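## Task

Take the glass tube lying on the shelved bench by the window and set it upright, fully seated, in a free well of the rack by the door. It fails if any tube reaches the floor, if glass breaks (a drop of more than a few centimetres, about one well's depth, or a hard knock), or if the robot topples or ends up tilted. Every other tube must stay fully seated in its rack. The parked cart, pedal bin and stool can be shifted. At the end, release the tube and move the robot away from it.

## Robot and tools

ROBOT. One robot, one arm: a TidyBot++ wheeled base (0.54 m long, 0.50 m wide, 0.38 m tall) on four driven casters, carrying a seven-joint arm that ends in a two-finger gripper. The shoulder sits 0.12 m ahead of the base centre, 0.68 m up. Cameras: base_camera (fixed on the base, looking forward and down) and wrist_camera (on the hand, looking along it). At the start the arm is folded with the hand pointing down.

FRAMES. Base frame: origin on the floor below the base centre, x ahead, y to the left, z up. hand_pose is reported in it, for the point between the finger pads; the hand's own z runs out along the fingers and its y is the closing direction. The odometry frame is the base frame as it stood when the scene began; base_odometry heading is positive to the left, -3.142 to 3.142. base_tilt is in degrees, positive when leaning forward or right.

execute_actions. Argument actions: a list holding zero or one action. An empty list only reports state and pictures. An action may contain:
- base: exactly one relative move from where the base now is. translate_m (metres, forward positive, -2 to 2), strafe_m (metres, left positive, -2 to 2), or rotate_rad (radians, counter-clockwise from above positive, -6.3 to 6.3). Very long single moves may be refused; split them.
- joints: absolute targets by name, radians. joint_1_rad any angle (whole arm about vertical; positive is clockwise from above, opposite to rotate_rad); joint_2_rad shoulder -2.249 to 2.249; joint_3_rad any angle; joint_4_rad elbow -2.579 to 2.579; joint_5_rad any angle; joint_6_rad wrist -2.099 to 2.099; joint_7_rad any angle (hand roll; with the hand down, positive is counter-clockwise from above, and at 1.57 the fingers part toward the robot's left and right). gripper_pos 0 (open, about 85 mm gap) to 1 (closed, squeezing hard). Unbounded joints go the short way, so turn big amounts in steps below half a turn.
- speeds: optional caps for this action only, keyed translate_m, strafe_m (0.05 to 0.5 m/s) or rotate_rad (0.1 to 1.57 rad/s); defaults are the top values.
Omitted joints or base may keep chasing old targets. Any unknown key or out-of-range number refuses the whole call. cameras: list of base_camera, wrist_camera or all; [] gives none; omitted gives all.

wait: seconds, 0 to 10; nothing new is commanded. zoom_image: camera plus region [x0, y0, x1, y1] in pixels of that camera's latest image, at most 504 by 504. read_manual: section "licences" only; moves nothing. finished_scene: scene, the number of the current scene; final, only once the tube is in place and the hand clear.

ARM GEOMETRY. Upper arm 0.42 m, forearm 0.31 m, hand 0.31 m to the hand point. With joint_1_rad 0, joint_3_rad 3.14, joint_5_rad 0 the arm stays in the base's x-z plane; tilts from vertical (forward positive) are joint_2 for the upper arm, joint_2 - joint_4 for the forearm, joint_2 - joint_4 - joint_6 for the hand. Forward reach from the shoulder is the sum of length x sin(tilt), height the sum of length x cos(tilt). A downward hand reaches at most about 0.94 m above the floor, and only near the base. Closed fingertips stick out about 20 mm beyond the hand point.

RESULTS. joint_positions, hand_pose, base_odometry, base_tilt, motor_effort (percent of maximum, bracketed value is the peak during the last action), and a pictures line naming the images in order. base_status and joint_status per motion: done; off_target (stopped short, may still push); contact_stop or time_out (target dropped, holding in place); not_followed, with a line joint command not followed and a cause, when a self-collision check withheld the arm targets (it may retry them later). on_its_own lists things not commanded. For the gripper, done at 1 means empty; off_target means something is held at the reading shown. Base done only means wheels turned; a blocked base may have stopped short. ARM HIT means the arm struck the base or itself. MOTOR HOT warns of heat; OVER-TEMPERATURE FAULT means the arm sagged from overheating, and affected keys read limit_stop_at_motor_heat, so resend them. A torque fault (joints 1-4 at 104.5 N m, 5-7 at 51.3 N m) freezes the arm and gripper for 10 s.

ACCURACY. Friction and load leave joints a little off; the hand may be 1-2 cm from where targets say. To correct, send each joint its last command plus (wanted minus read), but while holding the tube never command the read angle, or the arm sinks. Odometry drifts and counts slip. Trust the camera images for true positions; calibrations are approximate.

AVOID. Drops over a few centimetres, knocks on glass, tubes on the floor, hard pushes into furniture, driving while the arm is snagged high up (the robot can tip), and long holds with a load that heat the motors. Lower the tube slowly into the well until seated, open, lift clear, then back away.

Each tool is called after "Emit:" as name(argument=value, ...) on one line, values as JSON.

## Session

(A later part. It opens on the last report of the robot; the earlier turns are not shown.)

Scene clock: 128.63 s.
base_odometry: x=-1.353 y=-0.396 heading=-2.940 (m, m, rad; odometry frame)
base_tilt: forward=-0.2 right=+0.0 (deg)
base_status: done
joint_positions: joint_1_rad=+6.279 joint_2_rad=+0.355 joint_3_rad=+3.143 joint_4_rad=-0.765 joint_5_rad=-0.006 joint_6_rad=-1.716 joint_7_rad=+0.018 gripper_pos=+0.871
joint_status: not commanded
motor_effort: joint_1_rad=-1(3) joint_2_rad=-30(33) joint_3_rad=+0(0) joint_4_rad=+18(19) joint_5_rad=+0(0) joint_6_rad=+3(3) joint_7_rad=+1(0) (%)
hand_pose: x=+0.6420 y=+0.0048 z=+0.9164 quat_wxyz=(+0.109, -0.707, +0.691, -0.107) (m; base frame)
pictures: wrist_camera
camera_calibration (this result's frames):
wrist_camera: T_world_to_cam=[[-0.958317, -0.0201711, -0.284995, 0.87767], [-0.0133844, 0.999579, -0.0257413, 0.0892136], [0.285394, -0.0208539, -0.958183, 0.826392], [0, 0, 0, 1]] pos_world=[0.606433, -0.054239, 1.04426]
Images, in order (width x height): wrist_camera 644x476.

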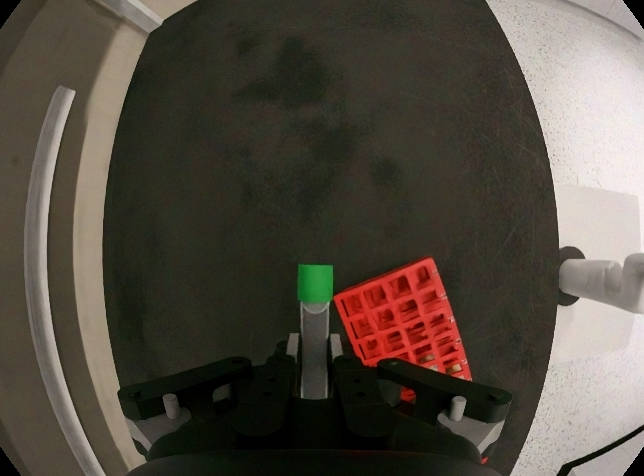

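Emit:
execute_actions(actions=[{"base":{"translate_m":-0.2},"joints":{"joint_2_rad":-0.03,"joint_4_rad":-2.30,"joint_6_rad":0.73,"joint_7_rad":1.57}}], cameras=[])

Emit:
execute_actions(actions=[{"base":{"strafe_m":-0.022}}])

Scene clock: 141.73 s.
base_odometry: x=-1.157 y=-0.355 heading=-2.941 (m, m, rad; odometry frame)
base_tilt: forward=-0.2 right=+0.0 (deg)
base_status: done
joint_positions: joint_1_rad=+6.280 joint_2_rad=-0.020 joint_3_rad=+3.143 joint_4_rad=-2.285 joint_5_rad=-0.006 joint_6_rad=+0.694 joint_7_rad=+1.531 gripper_pos=+0.871
joint_status: all done
motor_effort: joint_1_rad=+1(2) joint_2_rad=-18(34) joint_3_rad=+1(3) joint_4_rad=+20(23) joint_5_rad=+0(1) joint_6_rad=+9(9) joint_7_rad=+0(1) (%)
hand_pose: x=+0.6634 y=+0.0007 z=+0.9011 quat_wxyz=(+0.015, -0.707, +0.017, -0.707) (m; base frame)
pictures: none
No camera images: the call's "cameras" was empty. Leave "cameras" out to get every camera's image.

Scene clock: 142.53 s.
base_odometry: x=-1.161 y=-0.334 heading=-2.942 (m, m, rad; odometry frame)
base_tilt: forward=-0.2 right=+0.1 (deg)
base_status: done
joint_positions: joint_1_rad=+6.283 joint_2_rad=-0.020 joint_3_rad=+3.143 joint_4_rad=-2.285 joint_5_rad=-0.006 joint_6_rad=+0.694 joint_7_rad=+1.531 gripper_pos=+0.871
joint_status: not commanded
motor_effort: joint_1_rad=+0(1) joint_2_rad=-18(19) joint_3_rad=+1(3) joint_4_rad=+21(20) joint_5_rad=+0(0) joint_6_rad=+9(9) joint_7_rad=+0(1) (%)
hand_pose: x=+0.6634 y=-0.0008 z=+0.9011 quat_wxyz=(+0.014, -0.707, +0.018, -0.707) (m; base frame)
pictures: base_camera, wrist_camera
camera_calibration (this result's frames):
wrist_camera: T_world_to_cam=[[-0.0226313, -0.998659, -0.0465574, 0.0572869], [0.0263591, 0.0459571, -0.998596, 0.944185], [0.999396, -0.0238267, 0.0252837, -0.554376], [0, 0, 0, 1]] pos_world=[0.53045, 0.000609132, 0.959542]
Images, in order (width x height): base_camera 644x364, wrist_camera 644x476.

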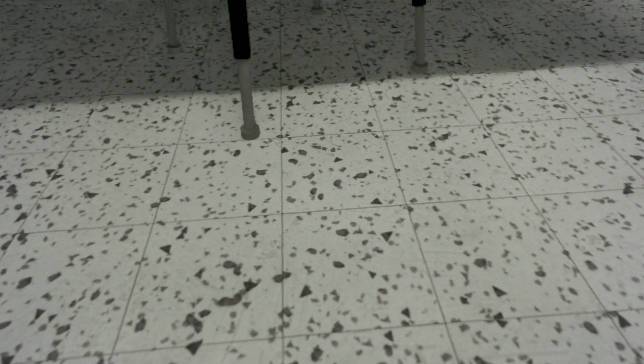

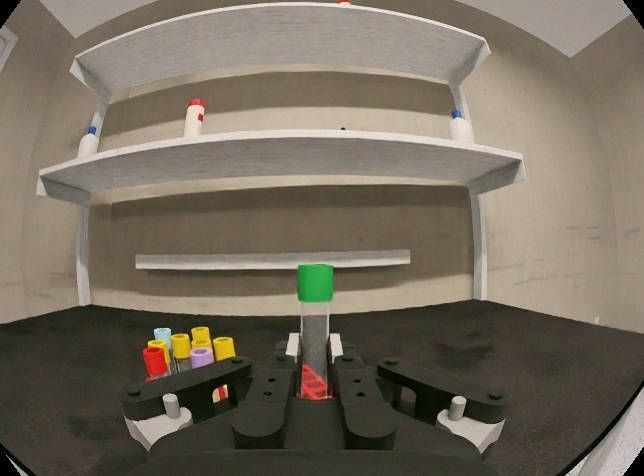

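Emit:
execute_actions(actions=[{"base":{"translate_m":0.142},"joints":{"joint_7_rad":1.63}}], cameras=[])

Emit:
execute_actions(actions=[{"joints":{"joint_2_rad":0.06,"joint_4_rad":-2.375,"joint_6_rad":0.885}}])

Scene clock: 146.03 s.
base_odometry: x=-1.300 y=-0.362 heading=-2.942 (m, m, rad; odometry frame)
base_tilt: forward=-0.2 right=+0.0 (deg)
base_status: done
joint_positions: joint_1_rad=+6.283 joint_2_rad=-0.023 joint_3_rad=+3.143 joint_4_rad=-2.287 joint_5_rad=-0.006 joint_6_rad=+0.694 joint_7_rad=+1.597 gripper_pos=+0.871
joint_status: all done
motor_effort: joint_1_rad=+0(0) joint_2_rad=-18(21) joint_3_rad=+1(1) joint_4_rad=+20(21) joint_5_rad=+0(0) joint_6_rad=+9(9) joint_7_rad=+0(1) (%)
hand_pose: x=+0.6624 y=-0.0008 z=+0.9015 quat_wxyz=(-0.010, -0.707, -0.006, -0.707) (m; base frame)
pictures: none
No camera images: the call's "cameras" was empty. Leave "cameras" out to get every camera's image.

Scene clock: 146.93 s.
base_odometry: x=-1.300 y=-0.362 heading=-2.942 (m, m, rad; odometry frame)
base_tilt: forward=-0.3 right=+0.0 (deg)
base_status: not commanded
joint_positions: joint_1_rad=+6.283 joint_2_rad=+0.050 joint_3_rad=+3.143 joint_4_rad=-2.356 joint_5_rad=-0.006 joint_6_rad=+0.857 joint_7_rad=+1.597 gripper_pos=+0.871
joint_status: all done
motor_effort: joint_1_rad=+0(1) joint_2_rad=-18(20) joint_3_rad=+1(1) joint_4_rad=+17(20) joint_5_rad=+0(0) joint_6_rad=+8(9) joint_7_rad=+0(0) (%)
hand_pose: x=+0.6622 y=-0.0010 z=+0.8759 quat_wxyz=(-0.010, -0.699, -0.005, -0.715) (m; base frame)
pictures: base_camera, wrist_camera
camera_calibration (this result's frames):
wrist_camera: T_world_to_cam=[[-0.0237652, -0.999517, 0.0200219, -0.00167243], [0.048873, -0.0211652, -0.998581, 0.904139], [0.998522, -0.0227529, 0.0493524, -0.573131], [0, 0, 0, 1]] pos_world=[0.528056, 0.00442427, 0.931175]
Images, in order (width x height): base_camera 644x364, wrist_camera 644x476.

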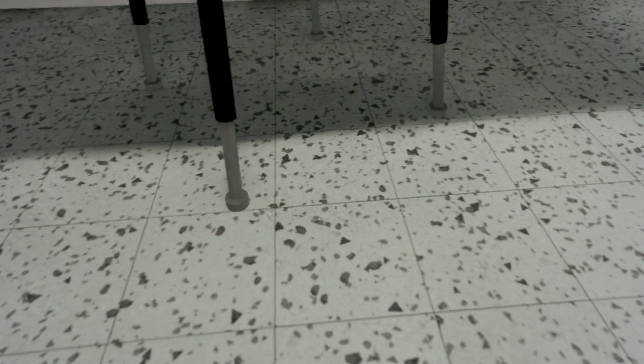

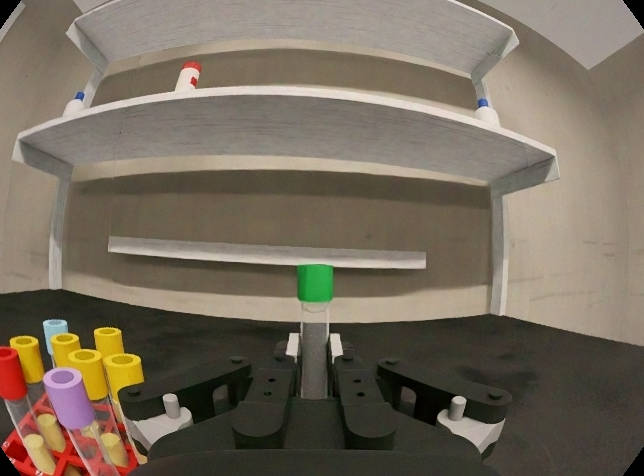

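Continue down, keeping hand level.

Emit:
execute_actions(actions=[{"joints":{"joint_2_rad":0.13,"joint_4_rad":-2.43,"joint_6_rad":1.03}}])

Scene clock: 149.50 s.
base_odometry: x=-1.300 y=-0.362 heading=-2.942 (m, m, rad; odometry frame)
base_tilt: forward=-0.3 right=+0.1 (deg)
base_status: not commanded
joint_positions: joint_1_rad=+6.283 joint_2_rad=+0.103 joint_3_rad=+3.143 joint_4_rad=-2.398 joint_5_rad=-0.006 joint_6_rad=+1.016 joint_7_rad=+1.597 gripper_pos=+0.871
joint_status: all done
motor_effort: joint_1_rad=-1(1) joint_2_rad=-16(18) joint_3_rad=+0(0) joint_4_rad=+14(18) joint_5_rad=+1(1) joint_6_rad=+5(7) joint_7_rad=+0(0) (%)
hand_pose: x=+0.6603 y=-0.0012 z=+0.8749 quat_wxyz=(-0.011, -0.676, -0.005, -0.737) (m; base frame)
pictures: base_camera, wrist_camera
camera_calibration (this result's frames):
wrist_camera: T_world_to_cam=[[-0.0256207, -0.999483, 0.0194149, -0.0000949353], [0.112026, -0.0221695, -0.993458, 0.856956], [0.993375, -0.0232781, 0.112536, -0.623037], [0, 0, 0, 1]] pos_world=[0.522905, 0.00440036, 0.921466]
Images, in order (width x height): base_camera 644x364, wrist_camera 644x476.

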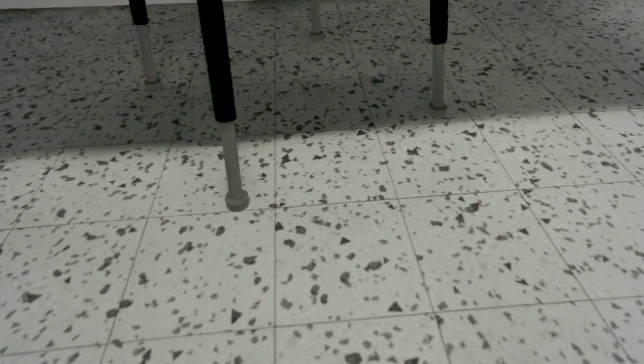

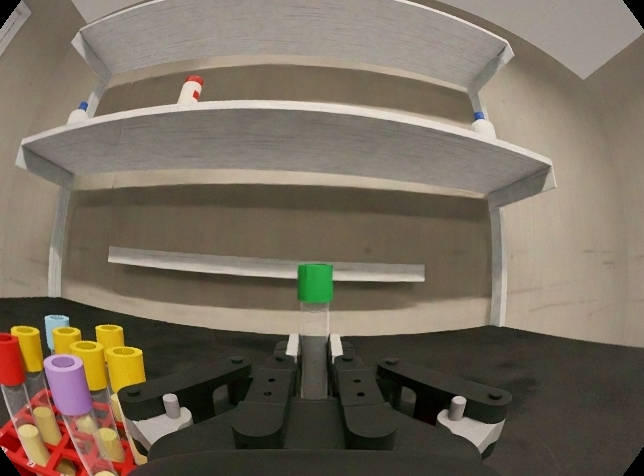

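Emit:
execute_actions(actions=[{"joints":{"joint_2_rad":-0.06,"joint_4_rad":-2.27,"joint_6_rad":0.66}}], cameras=[])

Emit:
execute_actions(actions=[{"joints":{"joint_7_rad":0.03}}], cameras=["wrist_camera"])

Emit:
zoom_image(camera="wrist_camera", region=[60, 200, 320, 420])

Scene clock: 156.70 s.
base_odometry: x=-1.300 y=-0.362 heading=-2.942 (m, m, rad; odometry frame)
base_tilt: forward=-0.2 right=+0.0 (deg)
base_status: not commanded
joint_positions: joint_1_rad=+6.283 joint_2_rad=-0.059 joint_3_rad=+3.143 joint_4_rad=-2.282 joint_5_rad=-0.006 joint_6_rad=+0.698 joint_7_rad=+1.597 gripper_pos=+0.871
joint_status: all done
motor_effort: joint_1_rad=+0(2) joint_2_rad=-17(21) joint_3_rad=+1(1) joint_4_rad=+21(21) joint_5_rad=+0(1) joint_6_rad=+9(10) joint_7_rad=+0(0) (%)
hand_pose: x=+0.6550 y=-0.0008 z=+0.9256 quat_wxyz=(-0.010, -0.691, -0.005, -0.723) (m; base frame)
pictures: none
No camera images: the call's "cameras" was empty. Leave "cameras" out to get every camera's image.

Scene clock: 158.50 s.
base_odometry: x=-1.300 y=-0.362 heading=-2.942 (m, m, rad; odometry frame)
base_tilt: forward=-0.2 right=+0.0 (deg)
base_status: not commanded
joint_positions: joint_1_rad=+6.283 joint_2_rad=-0.059 joint_3_rad=+3.143 joint_4_rad=-2.282 joint_5_rad=-0.006 joint_6_rad=+0.698 joint_7_rad=+0.048 gripper_pos=+0.871
joint_status: all done
motor_effort: joint_1_rad=-1(0) joint_2_rad=-17(17) joint_3_rad=+1(1) joint_4_rad=+21(21) joint_5_rad=+0(0) joint_6_rad=+9(9) joint_7_rad=+0(0) (%)
hand_pose: x=+0.6550 y=-0.0008 z=+0.9256 quat_wxyz=(+0.499, -0.497, +0.479, -0.524) (m; base frame)
pictures: wrist_camera
camera_calibration (this result's frames):
wrist_camera: T_world_to_cam=[[0.0289777, -0.0414322, -0.998721, 0.90652], [0.034398, 0.99859, -0.0404287, 0.0775529], [0.998988, -0.0331825, 0.0303621, -0.551038], [0, 0, 0, 1]] pos_world=[0.521544, -0.0581692, 0.925227]
Images, in order (width x height): wrist_camera 644x476.

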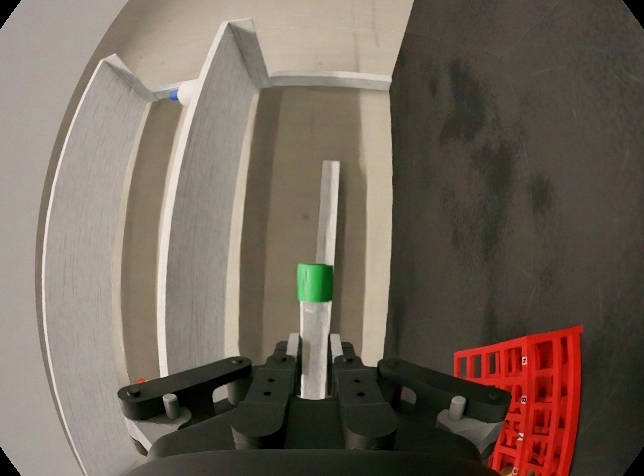

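Region (60, 200, 320, 420) of wrist_camera's 644x476 image, scaled by 1.938; it fills the top 426 rows of this view, and the rest is white.

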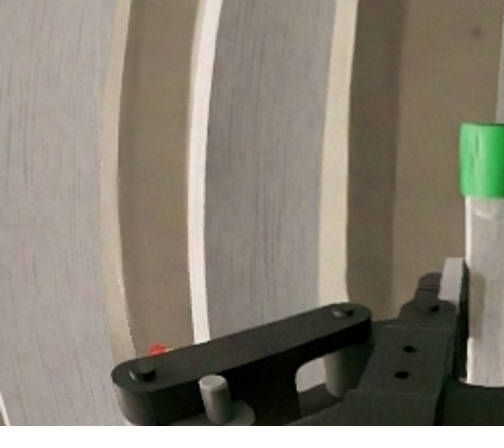

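Emit:
execute_actions(actions=[{"base":{"strafe_m":0.013},"joints":{"joint_7_rad":1.63}}], cameras=[])

Emit:
execute_actions(actions=[{"base":{"translate_m":0.008},"joints":{"joint_2_rad":0.06,"joint_4_rad":-2.375,"joint_6_rad":0.86}}], cameras=[])

Emit:
execute_actions(actions=[{"joints":{"joint_2_rad":0.12,"joint_4_rad":-2.42,"joint_6_rad":0.96}}], cameras=["wrist_camera"])

Scene clock: 169.00 s.
base_odometry: x=-1.298 y=-0.375 heading=-2.942 (m, m, rad; odometry frame)
base_tilt: forward=-0.2 right=+0.1 (deg)
base_status: done
joint_positions: joint_1_rad=+6.283 joint_2_rad=-0.059 joint_3_rad=+3.143 joint_4_rad=-2.282 joint_5_rad=-0.006 joint_6_rad=+0.697 joint_7_rad=+1.612 gripper_pos=+0.871
joint_status: all done
motor_effort: joint_1_rad=-1(1) joint_2_rad=-17(19) joint_3_rad=+0(3) joint_4_rad=+20(21) joint_5_rad=+0(1) joint_6_rad=+9(9) joint_7_rad=+1(1) (%)
hand_pose: x=+0.6550 y=-0.0002 z=+0.9253 quat_wxyz=(-0.015, -0.691, -0.011, -0.723) (m; base frame)
pictures: none
No camera images: the call's "cameras" was empty. Leave "cameras" out to get every camera's image.

Scene clock: 169.97 s.
base_odometry: x=-1.306 y=-0.376 heading=-2.942 (m, m, rad; odometry frame)
base_tilt: forward=-0.2 right=+0.1 (deg)
base_status: done
joint_positions: joint_1_rad=+6.282 joint_2_rad=+0.043 joint_3_rad=+3.143 joint_4_rad=-2.349 joint_5_rad=-0.006 joint_6_rad=+0.835 joint_7_rad=+1.612 gripper_pos=+0.871
joint_status: all done
motor_effort: joint_1_rad=+0(2) joint_2_rad=-17(19) joint_3_rad=+1(3) joint_4_rad=+17(22) joint_5_rad=-1(1) joint_6_rad=+8(10) joint_7_rad=+0(0) (%)
hand_pose: x=+0.6625 y=-0.0002 z=+0.8760 quat_wxyz=(-0.015, -0.702, -0.011, -0.712) (m; base frame)
pictures: none
No camera images: the call's "cameras" was empty. Leave "cameras" out to get every camera's image.

Scene clock: 170.77 s.
base_odometry: x=-1.306 y=-0.376 heading=-2.942 (m, m, rad; odometry frame)
base_tilt: forward=-0.2 right=+0.0 (deg)
base_status: not commanded
joint_positions: joint_1_rad=+6.282 joint_2_rad=+0.081 joint_3_rad=+3.143 joint_4_rad=-2.383 joint_5_rad=-0.006 joint_6_rad=+0.954 joint_7_rad=+1.612 gripper_pos=+0.871
joint_status: all done
motor_effort: joint_1_rad=+1(1) joint_2_rad=-14(17) joint_3_rad=+1(1) joint_4_rad=+13(17) joint_5_rad=-1(1) joint_6_rad=+4(8) joint_7_rad=+0(0) (%)
hand_pose: x=+0.6610 y=-0.0004 z=+0.8751 quat_wxyz=(-0.016, -0.685, -0.011, -0.728) (m; base frame)
pictures: wrist_camera
camera_calibration (this result's frames):
wrist_camera: T_world_to_cam=[[-0.0244159, -0.999096, 0.0348009, -0.0135346], [0.0871215, -0.0368053, -0.995518, 0.875443], [0.995898, -0.0212745, 0.0879413, -0.60391], [0, 0, 0, 1]] pos_world=[0.524832, 0.00585067, 0.925098]
Images, in order (width x height): wrist_camera 644x476.

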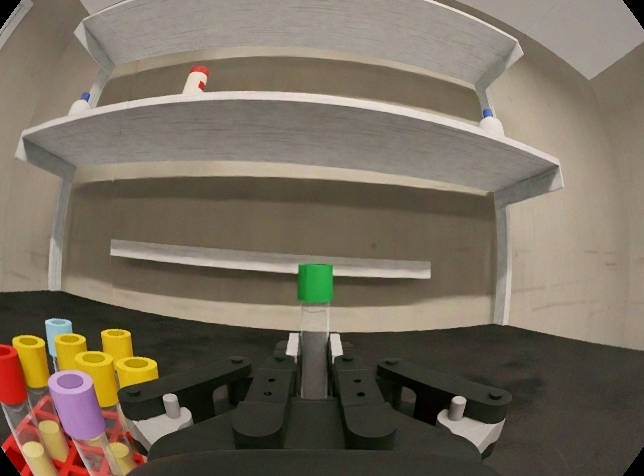

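Emit:
execute_actions(actions=[{"base":{"translate_m":0.012},"speeds":{"translate_m":0.05}}], cameras=[])

Emit:
execute_actions(actions=[{"base":{"translate_m":-0.03},"speeds":{"translate_m":0.05}}], cameras=[])

Scene clock: 173.53 s.
base_odometry: x=-1.317 y=-0.379 heading=-2.942 (m, m, rad; odometry frame)
base_tilt: forward=-0.2 right=+0.0 (deg)
base_status: done
joint_positions: joint_1_rad=+6.282 joint_2_rad=+0.084 joint_3_rad=+3.143 joint_4_rad=-2.384 joint_5_rad=-0.006 joint_6_rad=+0.959 joint_7_rad=+1.612 gripper_pos=+0.871
joint_status: not commanded
motor_effort: joint_1_rad=+2(1) joint_2_rad=-14(15) joint_3_rad=+2(2) joint_4_rad=+12(15) joint_5_rad=-1(1) joint_6_rad=+3(5) joint_7_rad=+0(1) (%)
hand_pose: x=+0.6611 y=-0.0004 z=+0.8751 quat_wxyz=(-0.016, -0.684, -0.011, -0.729) (m; base frame)
pictures: none
No camera images: the call's "cameras" was empty. Leave "cameras" out to get every camera's image.

Scene clock: 174.57 s.
base_odometry: x=-1.288 y=-0.373 heading=-2.942 (m, m, rad; odometry frame)
base_tilt: forward=-0.2 right=+0.0 (deg)
base_status: done
joint_positions: joint_1_rad=+6.282 joint_2_rad=+0.116 joint_3_rad=+3.143 joint_4_rad=-2.410 joint_5_rad=-0.006 joint_6_rad=+0.960 joint_7_rad=+1.612 gripper_pos=+0.871
joint_status: not commanded
motor_effort: joint_1_rad=+0(3) joint_2_rad=-20(21) joint_3_rad=+0(3) joint_4_rad=+17(18) joint_5_rad=+0(1) joint_6_rad=+8(9) joint_7_rad=+0(1) (%)
hand_pose: x=+0.6606 y=-0.0004 z=+0.8447 quat_wxyz=(-0.015, -0.705, -0.011, -0.709) (m; base frame)
pictures: none
No camera images: the call's "cameras" was empty. Leave "cameras" out to get every camera's image.

It dropped in (or slipped off the rack); check.

Emit:
execute_actions(actions=[{"joints":{"joint_2_rad":0.17,"joint_4_rad":-2.455,"joint_6_rad":1.06}}])

Scene clock: 176.63 s.
base_odometry: x=-1.288 y=-0.373 heading=-2.942 (m, m, rad; odometry frame)
base_tilt: forward=-0.2 right=+0.1 (deg)
base_status: not commanded
joint_positions: joint_1_rad=+6.282 joint_2_rad=+0.154 joint_3_rad=+3.143 joint_4_rad=-2.433 joint_5_rad=-0.006 joint_6_rad=+1.033 joint_7_rad=+1.612 gripper_pos=+0.871
joint_status: all done
motor_effort: joint_1_rad=+1(1) joint_2_rad=-19(20) joint_3_rad=+1(0) joint_4_rad=+15(16) joint_5_rad=+0(0) joint_6_rad=+8(9) joint_7_rad=+0(0) (%)
hand_pose: x=+0.6604 y=-0.0004 z=+0.8357 quat_wxyz=(-0.016, -0.701, -0.011, -0.713) (m; base frame)
pictures: base_camera, wrist_camera
camera_calibration (this result's frames):
wrist_camera: T_world_to_cam=[[-0.0231369, -0.999073, 0.0362996, -0.0143433], [0.0435792, -0.0372827, -0.998354, 0.867376], [0.998782, -0.0215169, 0.0444014, -0.565277], [0, 0, 0, 1]] pos_world=[0.526457, 0.00584511, 0.891568]
Images, in order (width x height): base_camera 644x364, wrist_camera 644x476.

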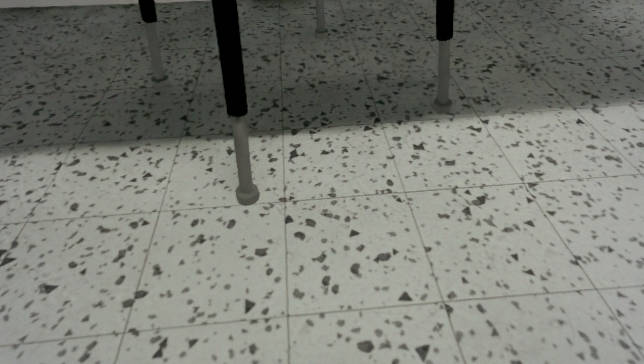

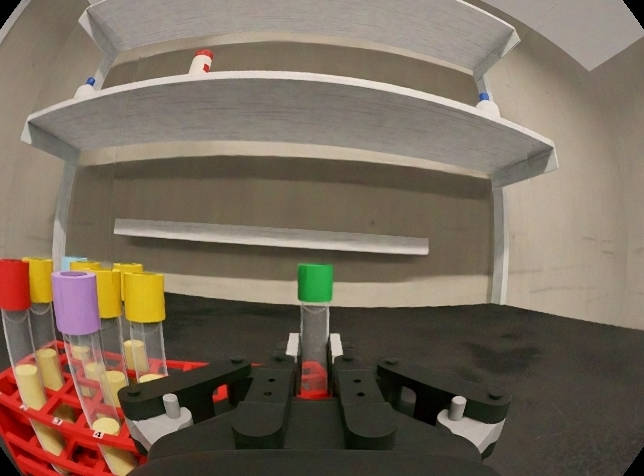

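Emit:
execute_actions(actions=[{"joints":{"joint_2_rad":0.21,"joint_4_rad":-2.48,"joint_6_rad":1.12}}], cameras=[])

Emit:
execute_actions(actions=[{"joints":{"gripper_pos":0.55}}], cameras=["wrist_camera"])

Emit:
execute_actions(actions=[{"base":{"translate_m":-0.25},"speeds":{"translate_m":0.15}}])

Scene clock: 181.03 s.
base_odometry: x=-1.288 y=-0.373 heading=-2.942 (m, m, rad; odometry frame)
base_tilt: forward=-0.2 right=+0.0 (deg)
base_status: not commanded
joint_positions: joint_1_rad=+6.282 joint_2_rad=+0.179 joint_3_rad=+3.143 joint_4_rad=-2.447 joint_5_rad=-0.006 joint_6_rad=+1.103 joint_7_rad=+1.612 gripper_pos=+0.871
joint_status: all done
motor_effort: joint_1_rad=+1(0) joint_2_rad=-17(20) joint_3_rad=+1(2) joint_4_rad=+12(15) joint_5_rad=+0(1) joint_6_rad=+6(8) joint_7_rad=+1(1) (%)
hand_pose: x=+0.6598 y=-0.0005 z=+0.8373 quat_wxyz=(-0.016, -0.690, -0.011, -0.724) (m; base frame)
pictures: none
No camera images: the call's "cameras" was empty. Leave "cameras" out to get every camera's image.

Scene clock: 181.83 s.
base_odometry: x=-1.288 y=-0.373 heading=-2.942 (m, m, rad; odometry frame)
base_tilt: forward=-0.2 right=+0.0 (deg)
base_status: not commanded
joint_positions: joint_1_rad=+6.284 joint_2_rad=+0.179 joint_3_rad=+3.143 joint_4_rad=-2.447 joint_5_rad=-0.006 joint_6_rad=+1.105 joint_7_rad=+1.612 gripper_pos=+0.550
joint_status: all done
motor_effort: joint_1_rad=-1(1) joint_2_rad=-17(17) joint_3_rad=-1(1) joint_4_rad=+11(12) joint_5_rad=+1(1) joint_6_rad=+5(6) joint_7_rad=+0(0) (%)
hand_pose: x=+0.6598 y=-0.0016 z=+0.8378 quat_wxyz=(-0.017, -0.689, -0.011, -0.724) (m; base frame)
pictures: wrist_camera
camera_calibration (this result's frames):
wrist_camera: T_world_to_cam=[[-0.0265587, -0.999001, 0.0359387, -0.0130283], [0.0760765, -0.037867, -0.996383, 0.846358], [0.996748, -0.0237285, 0.0770062, -0.59077], [0, 0, 0, 1]] pos_world=[0.524115, 0.00501566, 0.889258]
Images, in order (width x height): wrist_camera 644x476.

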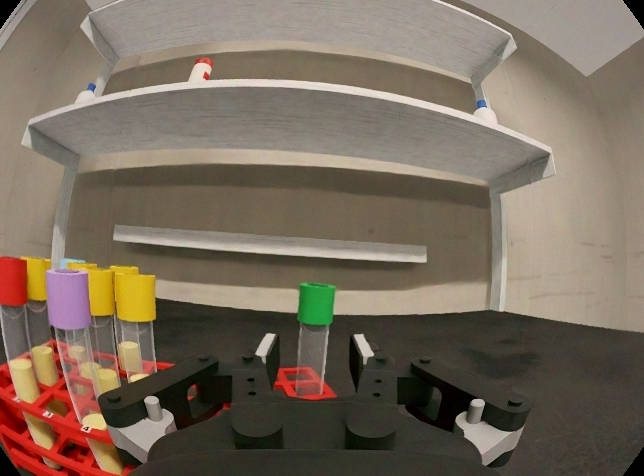

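Scene clock: 184.30 s.
base_odometry: x=-1.043 y=-0.323 heading=-2.942 (m, m, rad; odometry frame)
base_tilt: forward=-0.2 right=+0.1 (deg)
base_status: done
joint_positions: joint_1_rad=+6.284 joint_2_rad=+0.199 joint_3_rad=+3.143 joint_4_rad=-2.470 joint_5_rad=-0.006 joint_6_rad=+1.109 joint_7_rad=+1.612 gripper_pos=+0.550
joint_status: not commanded
motor_effort: joint_1_rad=+0(1) joint_2_rad=-21(21) joint_3_rad=+0(1) joint_4_rad=+15(16) joint_5_rad=+0(1) joint_6_rad=+8(9) joint_7_rad=+0(1) (%)
hand_pose: x=+0.6567 y=-0.0016 z=+0.8178 quat_wxyz=(-0.017, -0.703, -0.011, -0.711) (m; base frame)
pictures: base_camera, wrist_camera
camera_calibration (this result's frames):
wrist_camera: T_world_to_cam=[[-0.0251281, -0.999003, 0.036889, -0.0140788], [0.0377672, -0.037823, -0.998571, 0.85365], [0.998971, -0.023699, 0.03868, -0.556255], [0, 0, 0, 1]] pos_world=[0.523089, 0.00504012, 0.874465]
Images, in order (width x height): base_camera 644x364, wrist_camera 644x476.

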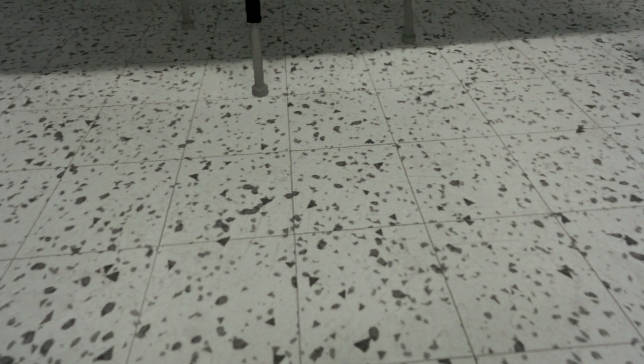

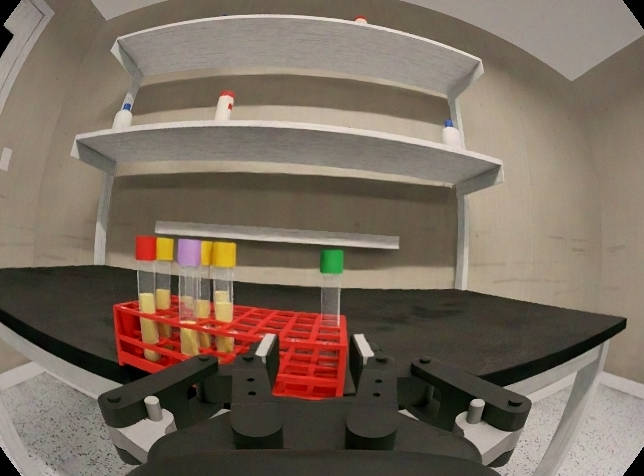

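Seated.

Emit:
finished_scene(scene=1)

The scene is finished: the task was done.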